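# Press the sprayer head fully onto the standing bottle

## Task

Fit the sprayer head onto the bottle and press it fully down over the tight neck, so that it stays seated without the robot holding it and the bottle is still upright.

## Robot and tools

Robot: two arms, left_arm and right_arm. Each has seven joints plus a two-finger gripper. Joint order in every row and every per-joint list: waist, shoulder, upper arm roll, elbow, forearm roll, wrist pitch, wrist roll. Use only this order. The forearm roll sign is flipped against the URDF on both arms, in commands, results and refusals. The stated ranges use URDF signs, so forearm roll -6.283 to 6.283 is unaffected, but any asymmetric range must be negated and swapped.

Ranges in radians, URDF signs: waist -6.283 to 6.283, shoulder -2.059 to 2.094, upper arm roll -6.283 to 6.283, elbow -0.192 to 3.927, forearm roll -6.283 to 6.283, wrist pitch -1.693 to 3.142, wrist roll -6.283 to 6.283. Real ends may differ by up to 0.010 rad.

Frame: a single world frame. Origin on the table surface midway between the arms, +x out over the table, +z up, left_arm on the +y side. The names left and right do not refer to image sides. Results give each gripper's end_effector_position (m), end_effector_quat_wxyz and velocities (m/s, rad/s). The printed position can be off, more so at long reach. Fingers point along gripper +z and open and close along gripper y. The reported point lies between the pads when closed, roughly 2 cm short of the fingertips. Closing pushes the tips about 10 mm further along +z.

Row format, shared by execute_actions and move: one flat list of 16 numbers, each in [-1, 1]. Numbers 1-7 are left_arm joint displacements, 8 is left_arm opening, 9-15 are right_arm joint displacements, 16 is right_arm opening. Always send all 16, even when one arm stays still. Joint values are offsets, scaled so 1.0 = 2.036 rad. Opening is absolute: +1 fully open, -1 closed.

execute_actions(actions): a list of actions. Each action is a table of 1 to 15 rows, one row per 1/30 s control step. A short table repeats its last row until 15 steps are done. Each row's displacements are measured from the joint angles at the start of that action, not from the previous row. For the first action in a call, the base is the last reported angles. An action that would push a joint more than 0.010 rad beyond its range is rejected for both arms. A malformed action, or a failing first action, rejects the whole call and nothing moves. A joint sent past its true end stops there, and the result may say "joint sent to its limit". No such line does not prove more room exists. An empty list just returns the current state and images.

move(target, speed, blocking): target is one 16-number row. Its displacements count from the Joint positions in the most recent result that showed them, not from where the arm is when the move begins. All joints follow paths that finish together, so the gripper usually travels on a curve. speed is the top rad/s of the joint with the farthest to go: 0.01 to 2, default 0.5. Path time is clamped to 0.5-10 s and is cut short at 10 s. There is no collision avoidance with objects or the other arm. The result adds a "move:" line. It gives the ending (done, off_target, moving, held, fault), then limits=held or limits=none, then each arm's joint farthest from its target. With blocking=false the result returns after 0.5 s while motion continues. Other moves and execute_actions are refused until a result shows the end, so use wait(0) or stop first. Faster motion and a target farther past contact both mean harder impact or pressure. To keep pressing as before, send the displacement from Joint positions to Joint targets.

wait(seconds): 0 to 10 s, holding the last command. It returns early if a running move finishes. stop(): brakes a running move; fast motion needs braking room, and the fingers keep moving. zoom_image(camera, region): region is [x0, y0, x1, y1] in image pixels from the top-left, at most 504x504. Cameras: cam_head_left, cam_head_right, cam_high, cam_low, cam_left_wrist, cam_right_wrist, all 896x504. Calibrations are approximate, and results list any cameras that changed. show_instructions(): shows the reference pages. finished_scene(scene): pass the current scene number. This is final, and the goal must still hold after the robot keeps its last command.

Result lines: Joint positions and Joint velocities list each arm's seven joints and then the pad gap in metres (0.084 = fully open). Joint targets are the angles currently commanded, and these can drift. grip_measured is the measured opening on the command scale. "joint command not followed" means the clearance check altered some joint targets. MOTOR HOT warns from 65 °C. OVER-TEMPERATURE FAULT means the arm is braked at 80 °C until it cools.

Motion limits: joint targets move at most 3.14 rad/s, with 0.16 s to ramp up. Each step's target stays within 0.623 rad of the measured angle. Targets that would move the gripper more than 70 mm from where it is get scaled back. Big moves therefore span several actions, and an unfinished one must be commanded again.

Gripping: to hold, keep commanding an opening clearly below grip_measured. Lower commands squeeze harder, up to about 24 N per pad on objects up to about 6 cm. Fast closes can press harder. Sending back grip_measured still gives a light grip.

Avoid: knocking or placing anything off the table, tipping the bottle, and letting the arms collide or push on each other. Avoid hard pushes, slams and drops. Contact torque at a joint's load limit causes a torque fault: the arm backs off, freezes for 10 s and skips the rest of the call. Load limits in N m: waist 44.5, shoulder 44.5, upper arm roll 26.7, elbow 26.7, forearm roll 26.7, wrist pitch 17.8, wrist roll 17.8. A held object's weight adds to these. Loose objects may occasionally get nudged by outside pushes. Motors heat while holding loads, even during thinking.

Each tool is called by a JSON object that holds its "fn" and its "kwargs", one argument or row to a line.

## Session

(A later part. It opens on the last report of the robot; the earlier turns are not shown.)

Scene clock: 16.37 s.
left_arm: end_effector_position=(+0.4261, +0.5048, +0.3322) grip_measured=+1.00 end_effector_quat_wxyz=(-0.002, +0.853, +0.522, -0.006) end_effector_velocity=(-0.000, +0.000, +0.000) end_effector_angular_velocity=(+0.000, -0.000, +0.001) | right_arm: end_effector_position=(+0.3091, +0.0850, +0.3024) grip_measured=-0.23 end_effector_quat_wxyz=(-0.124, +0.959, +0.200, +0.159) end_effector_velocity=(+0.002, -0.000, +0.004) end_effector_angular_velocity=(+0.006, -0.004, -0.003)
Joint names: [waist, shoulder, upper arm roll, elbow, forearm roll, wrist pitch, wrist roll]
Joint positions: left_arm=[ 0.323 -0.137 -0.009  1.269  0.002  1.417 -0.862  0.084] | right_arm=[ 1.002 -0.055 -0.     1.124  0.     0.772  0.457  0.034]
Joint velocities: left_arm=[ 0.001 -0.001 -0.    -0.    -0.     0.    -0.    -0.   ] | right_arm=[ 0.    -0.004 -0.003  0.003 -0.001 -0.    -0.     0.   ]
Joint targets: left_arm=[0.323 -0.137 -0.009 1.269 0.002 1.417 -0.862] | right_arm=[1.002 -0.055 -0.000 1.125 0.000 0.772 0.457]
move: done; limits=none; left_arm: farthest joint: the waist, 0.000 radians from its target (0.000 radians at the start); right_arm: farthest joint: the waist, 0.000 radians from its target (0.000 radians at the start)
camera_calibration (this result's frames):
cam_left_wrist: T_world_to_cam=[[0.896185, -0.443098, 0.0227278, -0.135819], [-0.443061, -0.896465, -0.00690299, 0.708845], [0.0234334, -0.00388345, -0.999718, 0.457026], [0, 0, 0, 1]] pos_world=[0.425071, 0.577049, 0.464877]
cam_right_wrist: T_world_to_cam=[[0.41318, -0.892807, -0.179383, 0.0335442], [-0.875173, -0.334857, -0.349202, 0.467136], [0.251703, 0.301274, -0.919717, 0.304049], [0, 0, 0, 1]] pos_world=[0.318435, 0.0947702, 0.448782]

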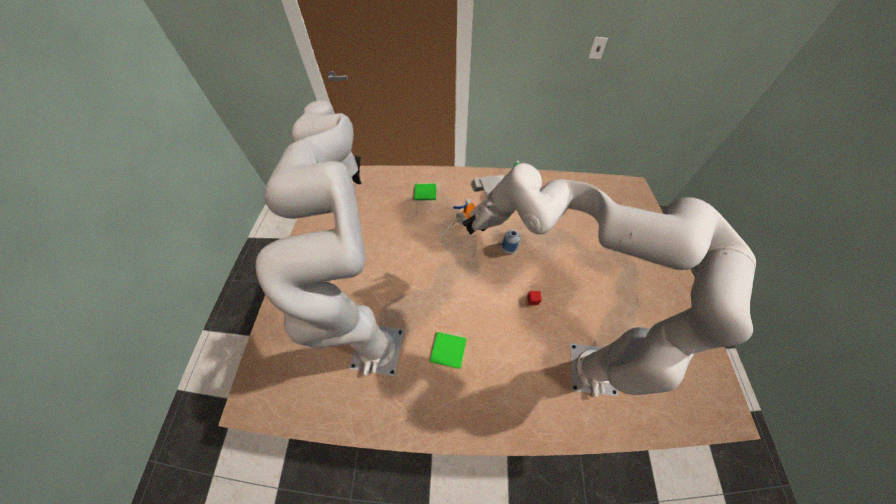

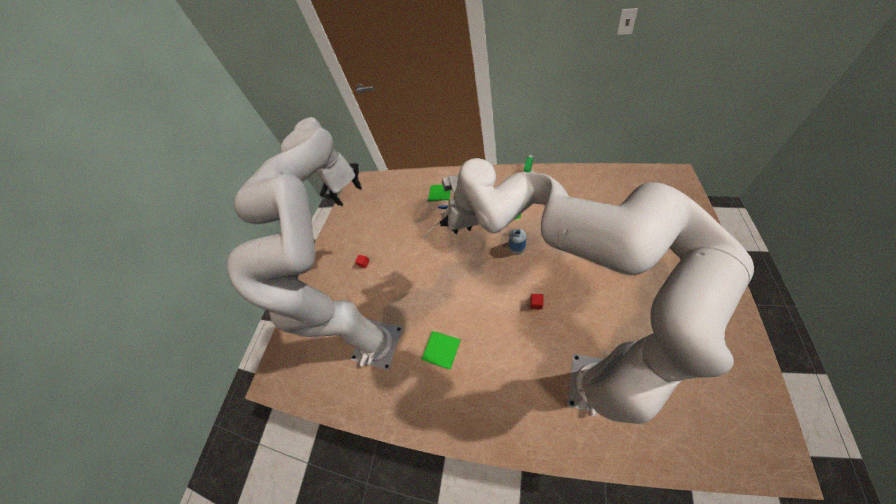

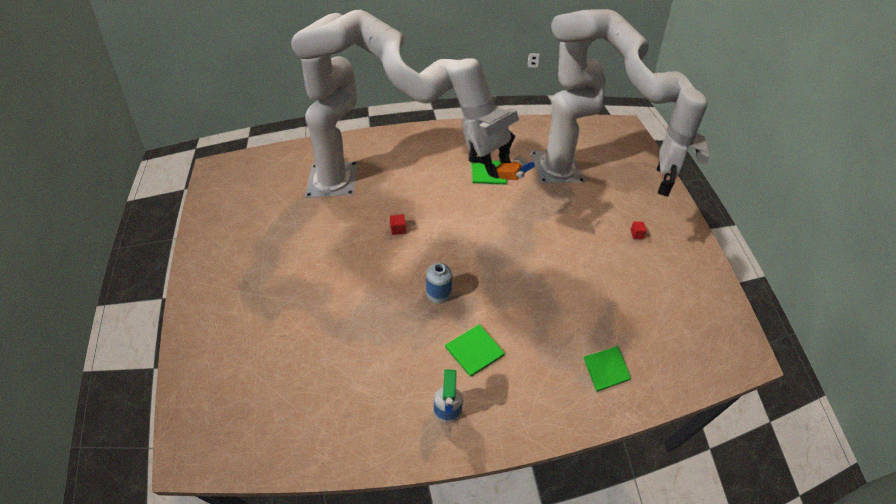

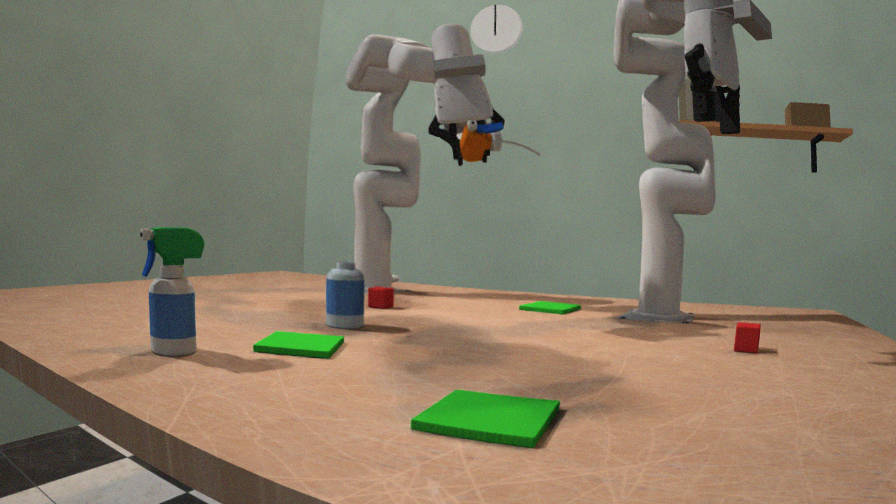

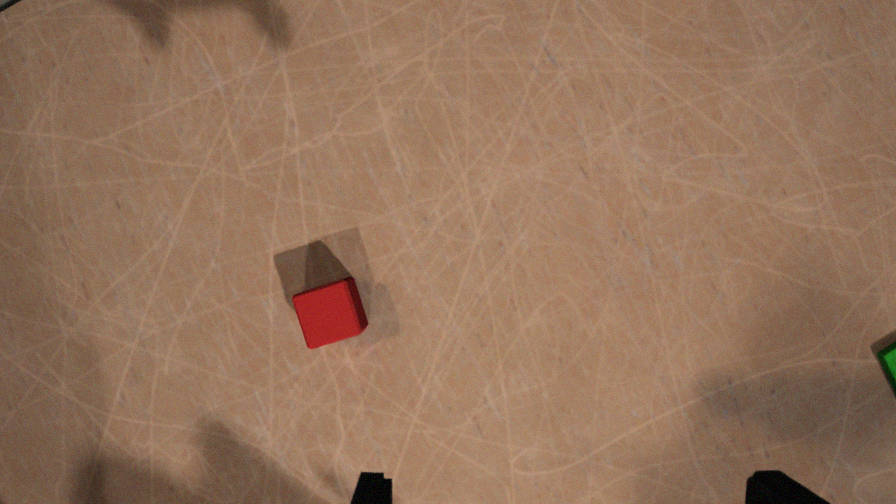

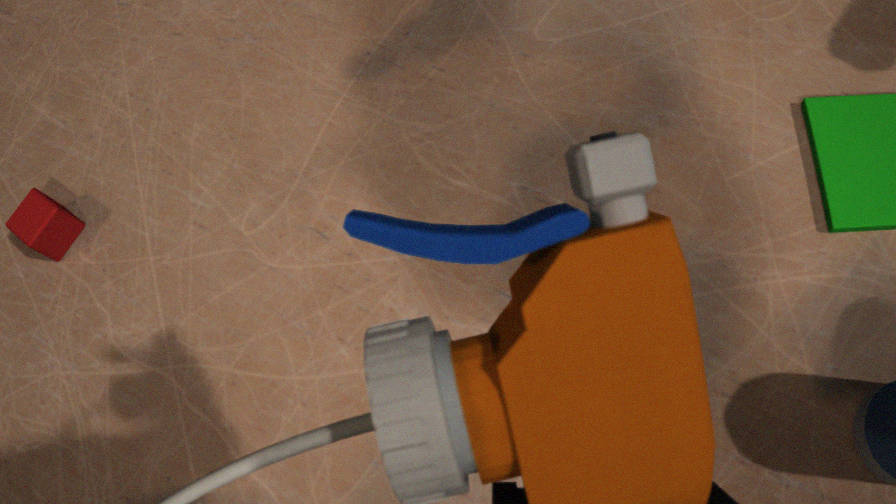

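{"fn": "move", "kwargs": {
  "target": [0,0,0,0,0,0,0,1,-0.217,0,0,0,0.9,0,0.4,-0.7],
  "speed": 0.8
}}

{"fn": "move", "kwargs": {
  "target": [0,0,0,0,0,0,0,1,0,-0.026,0,-0.3085,0.643,0.096,0.353,-0.7],
  "speed": 0.8
}}

{"fn": "zoom_image", "kwargs": {
  "camera": "cam_high",
  "region": [380,190,500,300]
}}

Scene clock: 19.77 s.
left_arm: end_effector_position=(+0.4261, +0.5048, +0.3322) grip_measured=+1.00 end_effector_quat_wxyz=(-0.002, +0.853, +0.522, -0.006) end_effector_velocity=(-0.001, +0.001, -0.000) end_effector_angular_velocity=(-0.000, +0.002, +0.002) | right_arm: end_effector_position=(+0.5564, -0.1899, +0.4431) grip_measured=-0.23 end_effector_quat_wxyz=(+0.342, +0.726, +0.161, +0.574) end_effector_velocity=(+0.000, -0.001, +0.001) end_effector_angular_velocity=(-0.001, -0.001, -0.002)
Joint names: [waist, shoulder, upper arm roll, elbow, forearm roll, wrist pitch, wrist roll]
Joint positions: left_arm=[ 0.323 -0.137 -0.009  1.269  0.002  1.417 -0.862  0.084] | right_arm=[ 0.56  -0.055 -0.     1.124  1.832  0.772  1.271  0.034]
Joint velocities: left_arm=[ 0.002 -0.    -0.    -0.    -0.     0.002 -0.     0.   ] | right_arm=[-0.001 -0.    -0.001  0.     0.002  0.     0.001  0.   ]
Joint targets: left_arm=[0.323 -0.137 -0.009 1.269 0.002 1.417 -0.862] | right_arm=[0.560 -0.055 -0.000 1.124 1.832 0.772 1.271]
move: done; limits=none; left_arm: farthest joint: the waist, 0.000 radians from its target (0.000 radians at the start); right_arm: farthest joint: the waist, 0.000 radians from its target (0.441 radians at the start)
camera_calibration (this result's frames):
cam_left_wrist: T_world_to_cam=[[0.896185, -0.443098, 0.0227281, -0.135819], [-0.443061, -0.896465, -0.00690304, 0.708845], [0.0234336, -0.00388352, -0.999718, 0.457026], [0, 0, 0, 1]] pos_world=[0.425071, 0.577048, 0.464877]
cam_right_wrist: T_world_to_cam=[[-0.160687, -0.722384, 0.672563, -0.314719], [-0.289931, -0.616809, -0.73177, 0.430957], [0.943462, -0.312583, -0.110328, -0.40603], [0, 0, 0, 1]] pos_world=[0.45745, -0.0884478, 0.482233]

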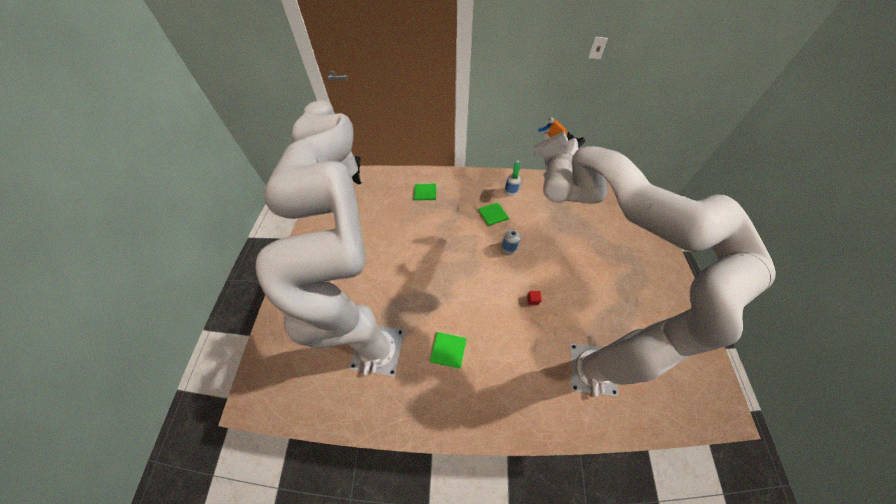

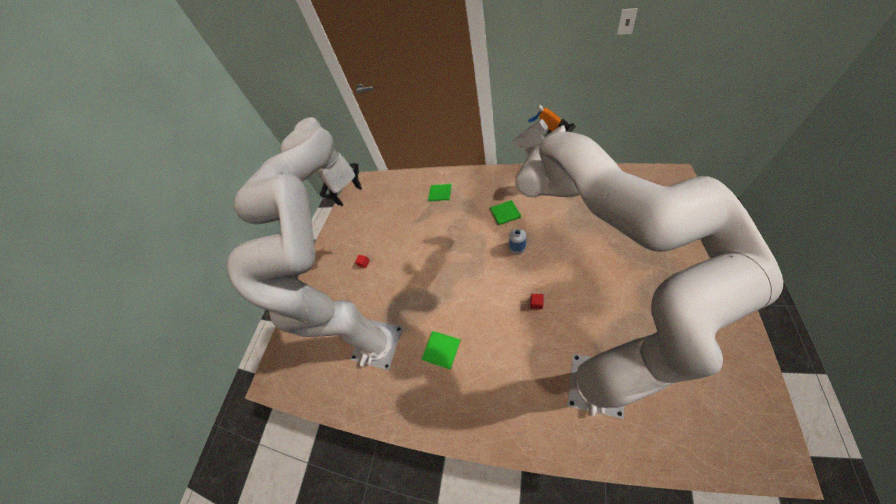

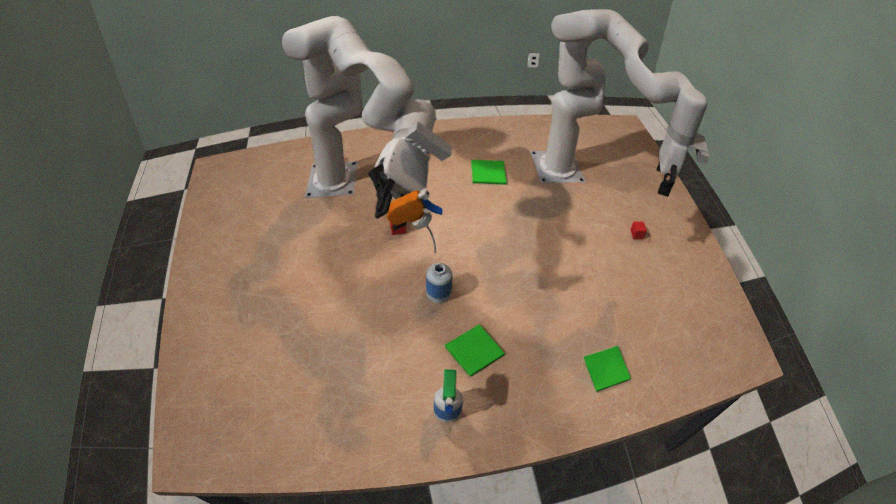

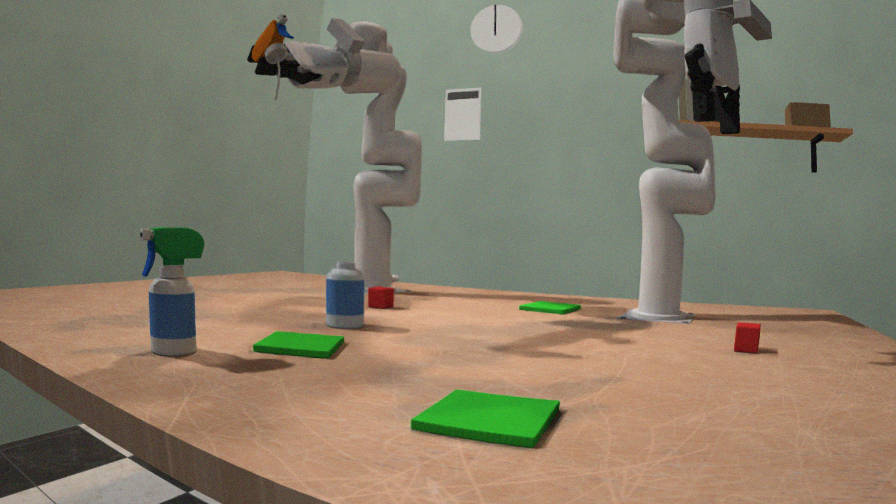

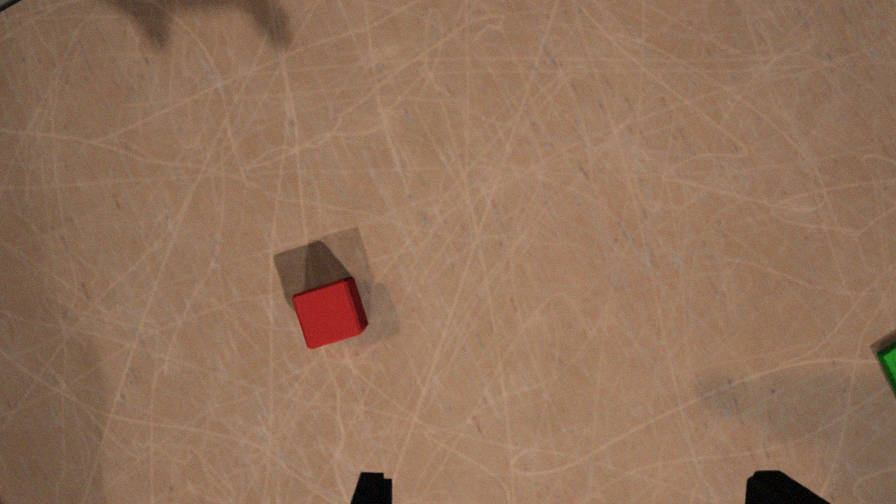

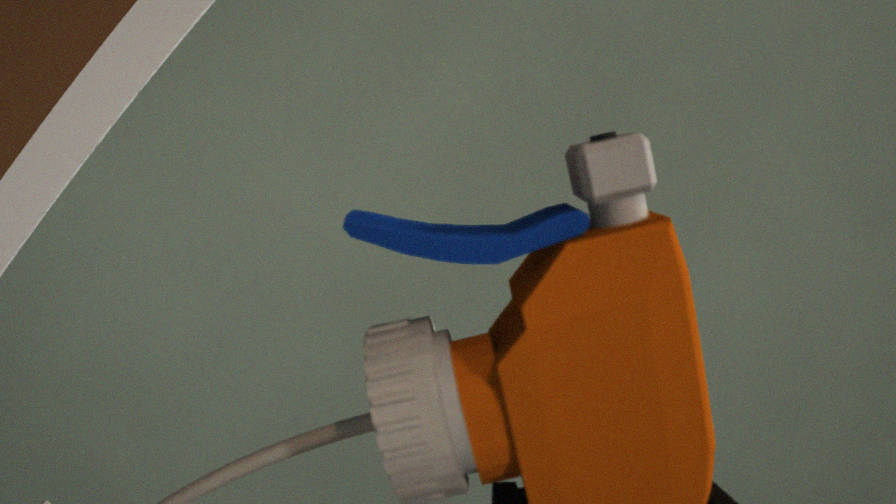

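Scene clock: 22.10 s.
left_arm: end_effector_position=(+0.4261, +0.5048, +0.3322) grip_measured=+1.00 end_effector_quat_wxyz=(-0.002, +0.853, +0.522, -0.006) end_effector_velocity=(+0.000, -0.000, +0.000) end_effector_angular_velocity=(+0.001, -0.001, -0.001) | right_arm: end_effector_position=(+0.4358, -0.1165, +0.2504) grip_measured=-0.23 end_effector_quat_wxyz=(+0.251, +0.498, +0.502, +0.662) end_effector_velocity=(-0.000, -0.001, -0.001) end_effector_angular_velocity=(-0.001, +0.002, +0.000)
Joint names: [waist, shoulder, upper arm roll, elbow, forearm roll, wrist pitch, wrist roll]
Joint positions: left_arm=[ 0.323 -0.137 -0.009  1.269  0.002  1.417 -0.862  0.084] | right_arm=[ 0.56  -0.108 -0.     0.497  3.141  0.968  1.989  0.034]
Joint velocities: left_arm=[-0.001  0.    -0.     0.    -0.001 -0.001 -0.    -0.   ] | right_arm=[-0.     0.    -0.001 -0.002  0.002 -0.     0.001 -0.   ]
Joint targets: left_arm=[0.323 -0.137 -0.009 1.269 0.002 1.417 -0.862] | right_arm=[0.560 -0.108 -0.000 0.496 3.141 0.968 1.990]
move: done; limits=none; left_arm: farthest joint: the waist, 0.000 radians from its target (0.000 radians at the start); right_arm: farthest joint: the elbow, 0.001 radians from its target (0.628 radians at the start)
camera_calibration (this result's frames):
cam_left_wrist: T_world_to_cam=[[0.896185, -0.443098, 0.0227281, -0.135819], [-0.443061, -0.896465, -0.00690295, 0.708845], [0.0234336, -0.00388361, -0.999718, 0.457026], [0, 0, 0, 1]] pos_world=[0.425071, 0.577049, 0.464877]
cam_right_wrist: T_world_to_cam=[[0.172665, -0.380954, 0.908329, -0.316006], [0.372708, -0.828342, -0.418256, -0.0916759], [0.911743, 0.410759, -0.00104119, -0.219833], [0, 0, 0, 1]] pos_world=[0.289163, -0.106024, 0.248465]

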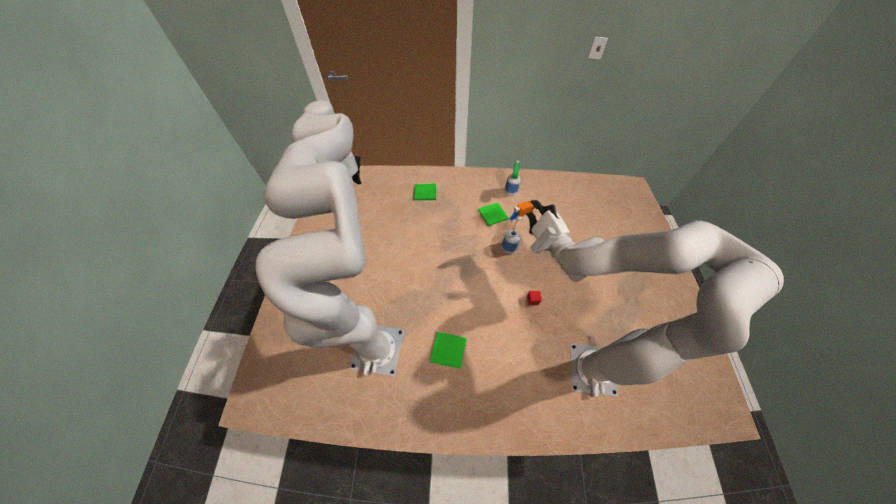

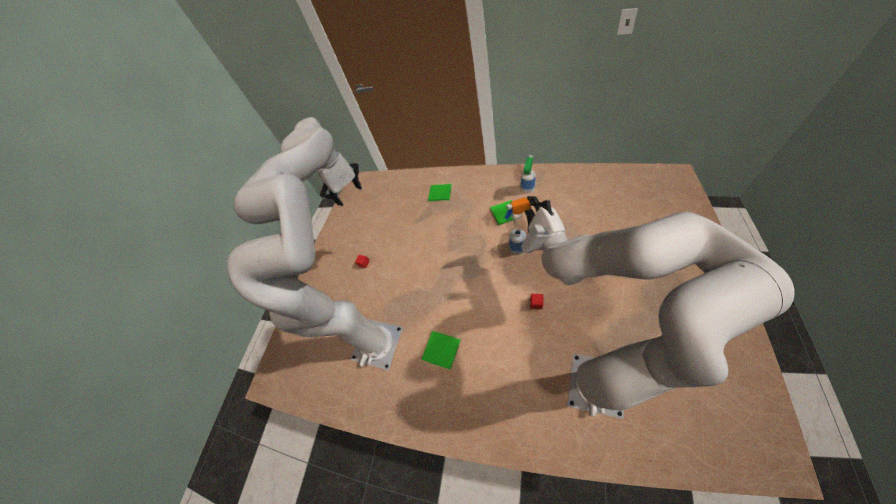

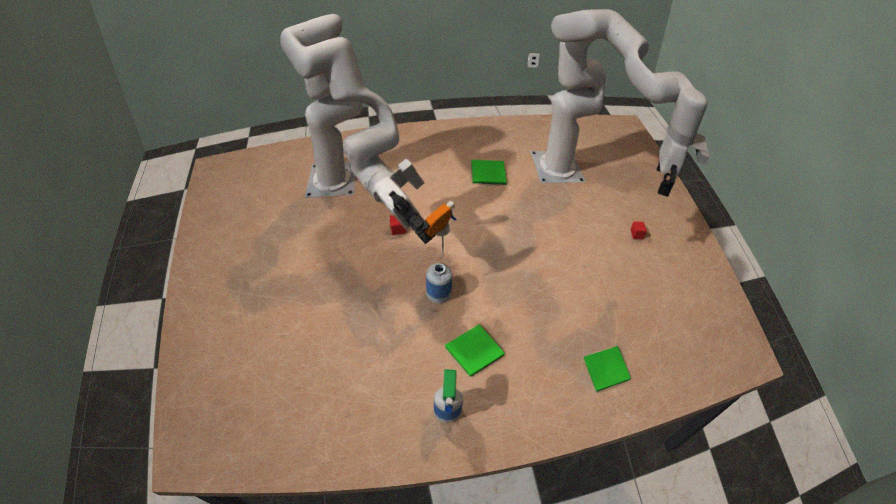

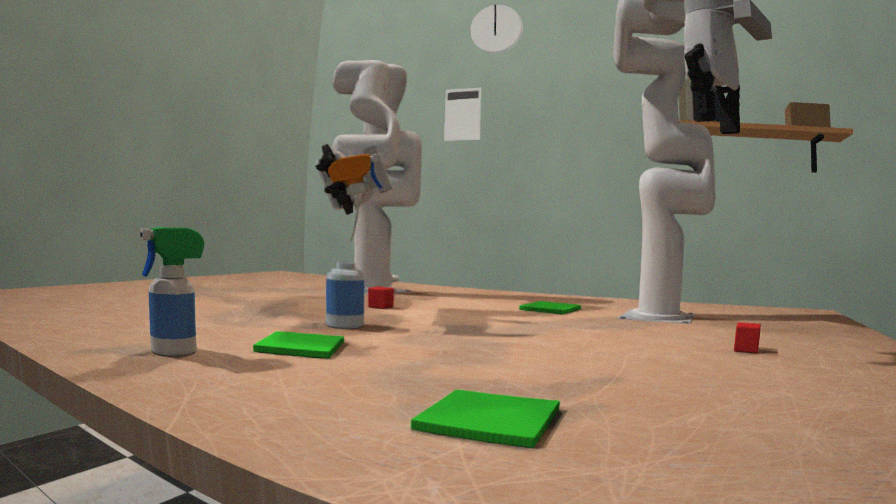

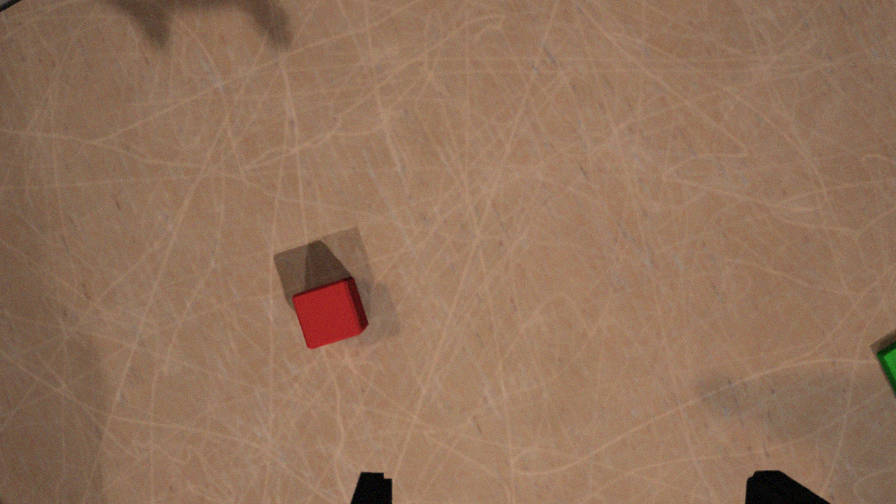

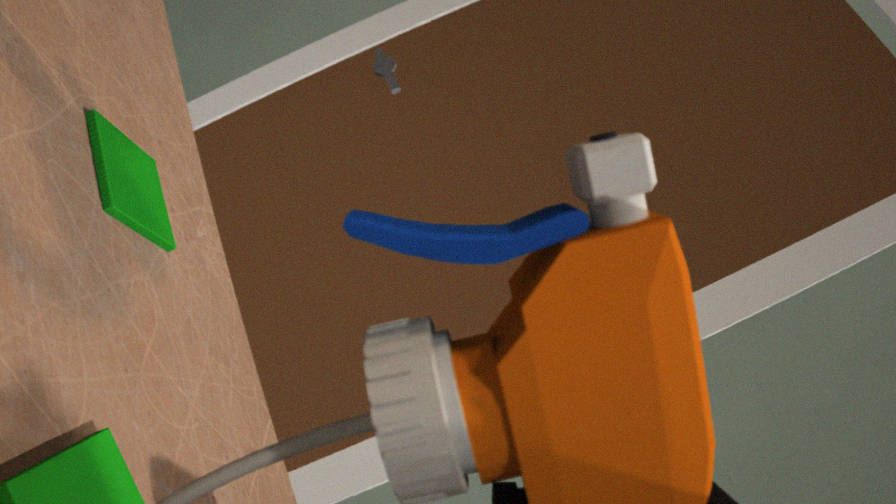

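Region (380, 190, 500, 300) of cam_high's 896x504 image, scaled by 4.200, with more detail than that image has; it fills the top 462 rows of this view, and the rest is white.

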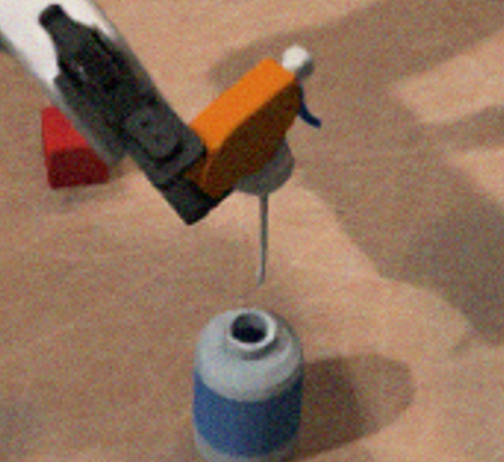

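Shift 1 cm, lower 3 cm.

{"fn": "move", "kwargs": {
  "target": [0,0,0,0,0,0,0,1,-0.009,0.0457,0,-0.008,0,0.0537,0,-0.7],
  "speed": 0.15
}}

{"fn": "wait", "kwargs": {
  "seconds": 1
}}

{"fn": "zoom_image", "kwargs": {
  "camera": "cam_high",
  "region": [400,210,480,290]
}}

{"fn": "zoom_image", "kwargs": {
  "camera": "cam_low",
  "region": [300,170,410,280]
}}

Scene clock: 23.70 s.
left_arm: end_effector_position=(+0.4261, +0.5048, +0.3322) grip_measured=+1.00 end_effector_quat_wxyz=(-0.002, +0.853, +0.522, -0.006) end_effector_velocity=(-0.000, +0.000, -0.000) end_effector_angular_velocity=(+0.000, +0.002, +0.001) | right_arm: end_effector_position=(+0.4398, -0.1254, +0.2206) grip_measured=-0.23 end_effector_quat_wxyz=(+0.257, +0.502, +0.497, +0.659) end_effector_velocity=(-0.000, -0.000, -0.001) end_effector_angular_velocity=(-0.001, +0.001, +0.000)
Joint names: [waist, shoulder, upper arm roll, elbow, forearm roll, wrist pitch, wrist roll]
Joint positions: left_arm=[ 0.323 -0.137 -0.009  1.269  0.002  1.417 -0.862  0.084] | right_arm=[ 0.542 -0.015 -0.     0.48   3.141  1.077  1.989  0.034]
Joint velocities: left_arm=[ 0.001 -0.     0.    -0.    -0.     0.001 -0.     0.   ] | right_arm=[-0.     0.002  0.    -0.001  0.     0.001  0.    -0.   ]
Joint targets: left_arm=[0.323 -0.137 -0.009 1.269 0.002 1.417 -0.862] | right_arm=[0.542 -0.015 -0.000 0.480 3.141 1.077 1.989]
move: done; limits=none; left_arm: farthest joint: the waist, 0.000 radians from its target (0.000 radians at the start); right_arm: farthest joint: the waist, 0.000 radians from its target (0.018 radians at the start)
camera_calibration (this result's frames):
cam_left_wrist: T_world_to_cam=[[0.896185, -0.443098, 0.0227281, -0.135819], [-0.443061, -0.896465, -0.00690305, 0.708845], [0.0234337, -0.00388352, -0.999718, 0.457026], [0, 0, 0, 1]] pos_world=[0.425071, 0.577049, 0.464877]
cam_right_wrist: T_world_to_cam=[[0.165423, -0.384069, 0.908364, -0.290195], [0.357589, -0.835019, -0.418179, -0.107172], [0.919111, 0.393998, -0.000792588, -0.225257], [0, 0, 0, 1]] pos_world=[0.293365, -0.112195, 0.218607]

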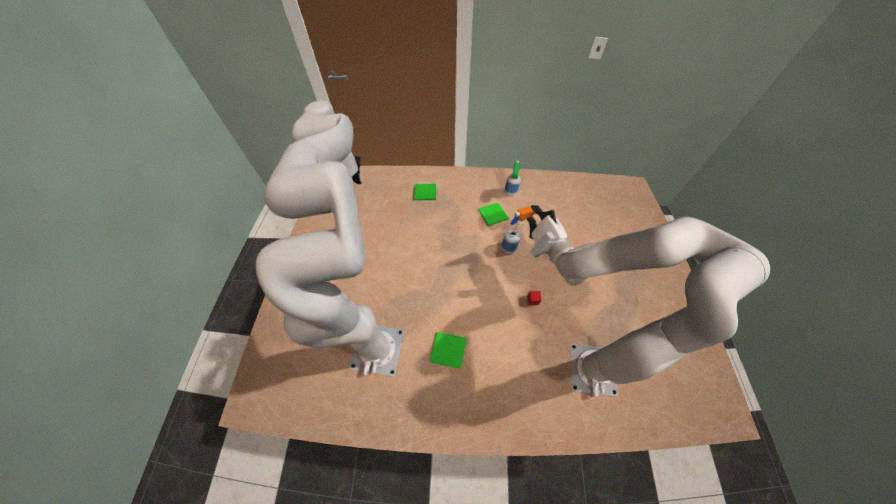

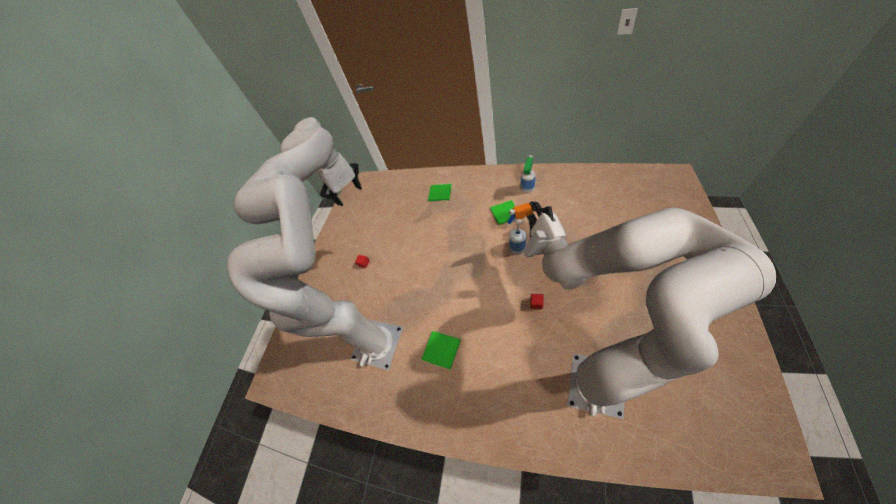

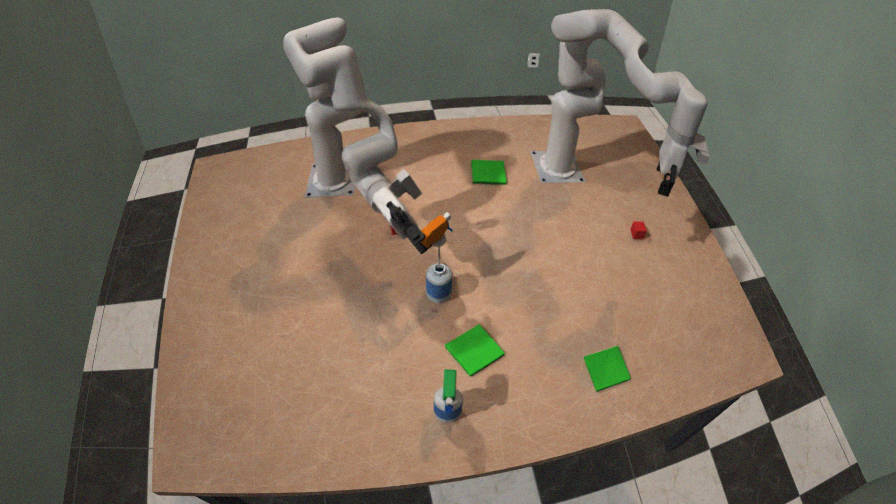

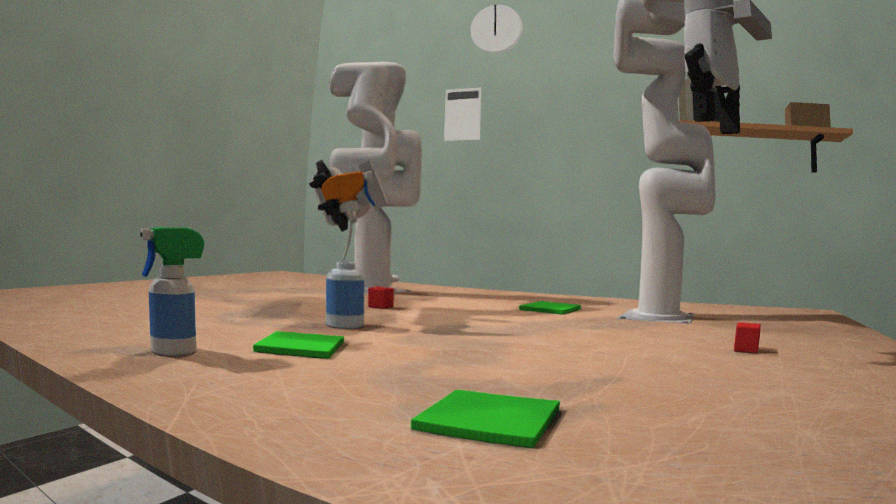

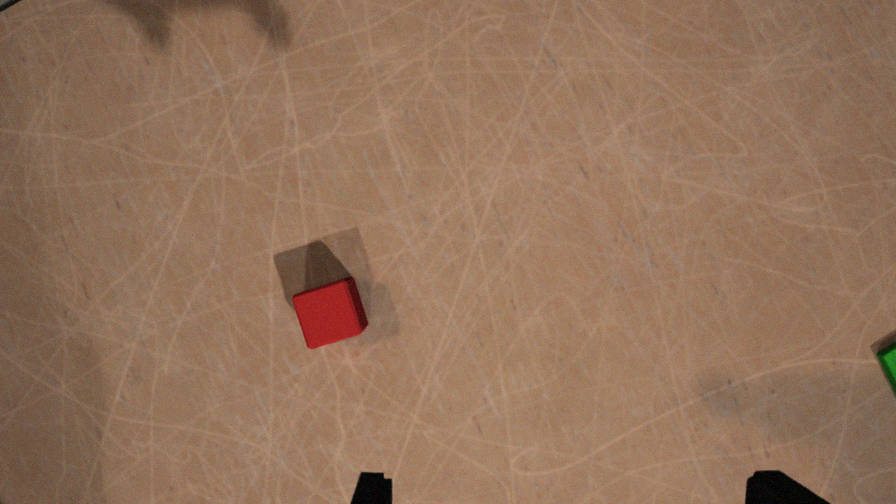

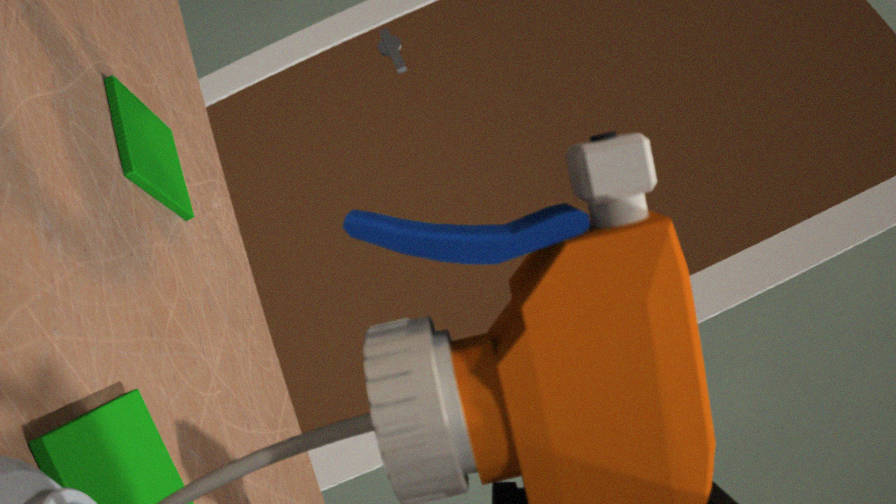

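Scene clock: 24.70 s.
left_arm: end_effector_position=(+0.4261, +0.5048, +0.3322) grip_measured=+1.00 end_effector_quat_wxyz=(-0.002, +0.853, +0.522, -0.006) end_effector_velocity=(-0.000, -0.000, -0.000) end_effector_angular_velocity=(+0.000, +0.001, -0.000) | right_arm: end_effector_position=(+0.4398, -0.1254, +0.2205) grip_measured=-0.23 end_effector_quat_wxyz=(+0.257, +0.502, +0.497, +0.659) end_effector_velocity=(-0.000, +0.000, +0.000) end_effector_angular_velocity=(+0.000, -0.001, +0.000)
Joint names: [waist, shoulder, upper arm roll, elbow, forearm roll, wrist pitch, wrist roll]
Joint positions: left_arm=[ 0.323 -0.137 -0.009  1.269  0.002  1.417 -0.862  0.084] | right_arm=[ 0.542 -0.015 -0.     0.48   3.141  1.077  1.989  0.034]
Joint velocities: left_arm=[-0.     0.    -0.     0.    -0.     0.001 -0.    -0.   ] | right_arm=[-0.    -0.     0.     0.     0.     0.001 -0.    -0.   ]
Joint targets: left_arm=[0.323 -0.137 -0.009 1.269 0.002 1.417 -0.862] | right_arm=[0.542 -0.015 -0.000 0.480 3.141 1.077 1.989]
wait: 1.00 s; at rest by 0.17 s
camera_calibration (this result's frames):
cam_left_wrist: T_world_to_cam=[[0.896185, -0.443098, 0.0227279, -0.135819], [-0.443061, -0.896465, -0.00690297, 0.708845], [0.0234335, -0.00388352, -0.999718, 0.457026], [0, 0, 0, 1]] pos_world=[0.425071, 0.577049, 0.464877]
cam_right_wrist: T_world_to_cam=[[0.165606, -0.38399, 0.908364, -0.290137], [0.357442, -0.835082, -0.418178, -0.107211], [0.919135, 0.393941, -0.00104052, -0.22518], [0, 0, 0, 1]] pos_world=[0.293341, -0.112232, 0.218483]

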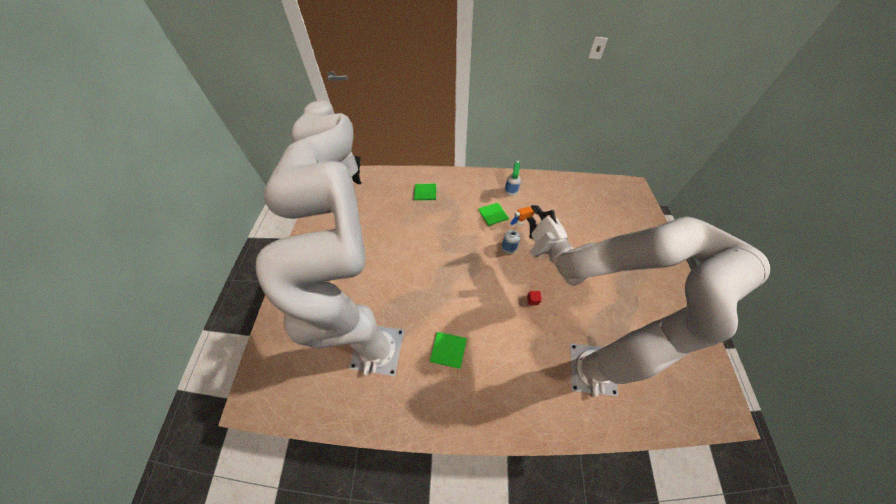

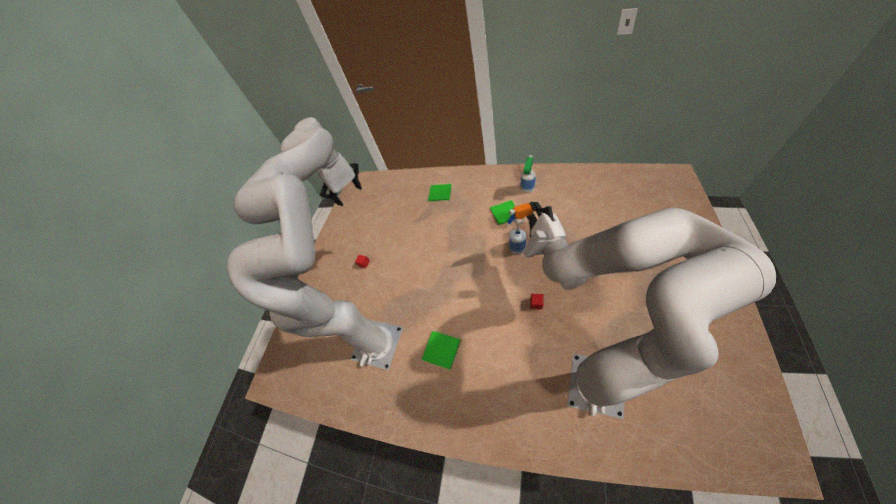

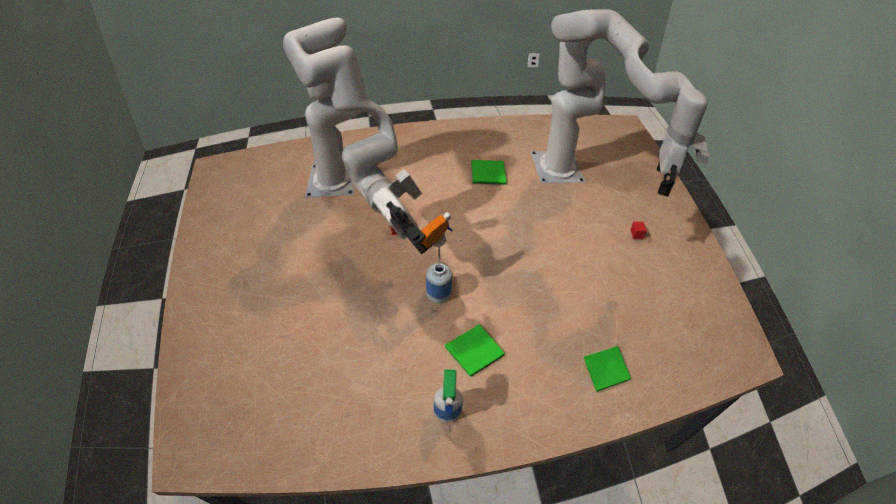

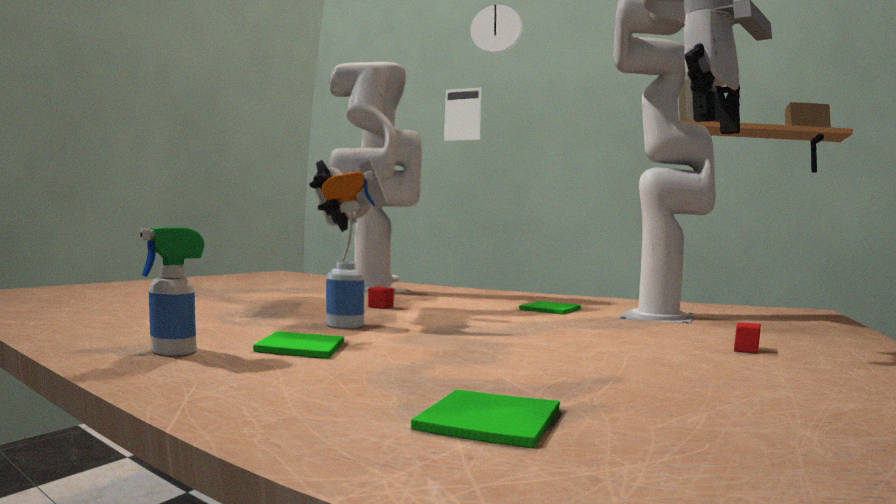

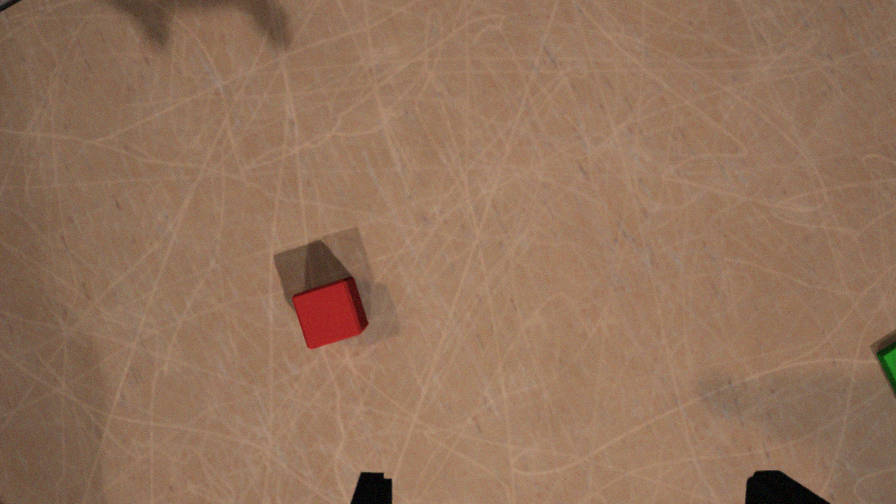

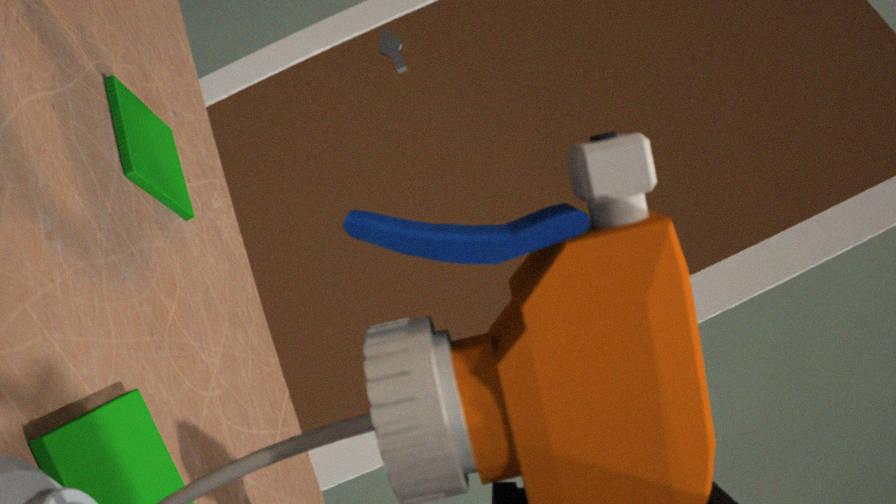

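Region (400, 210, 480, 290) of cam_high's 896x504 image, scaled by 6.300, with more detail than that image has.

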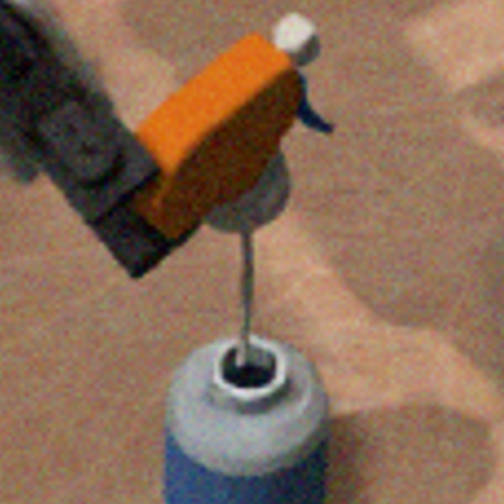

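Region (300, 170, 410, 280) of cam_low's 896x504 image, scaled by 4.582, with more detail than that image has.

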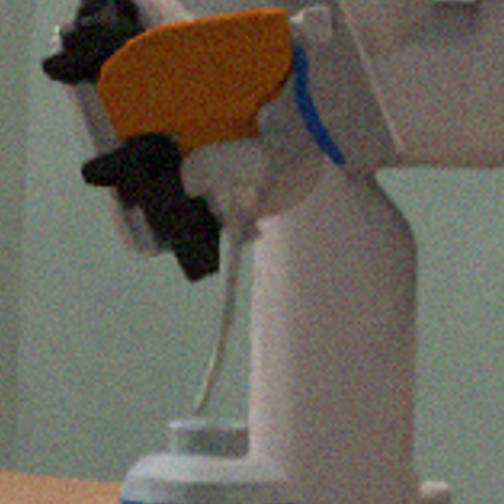

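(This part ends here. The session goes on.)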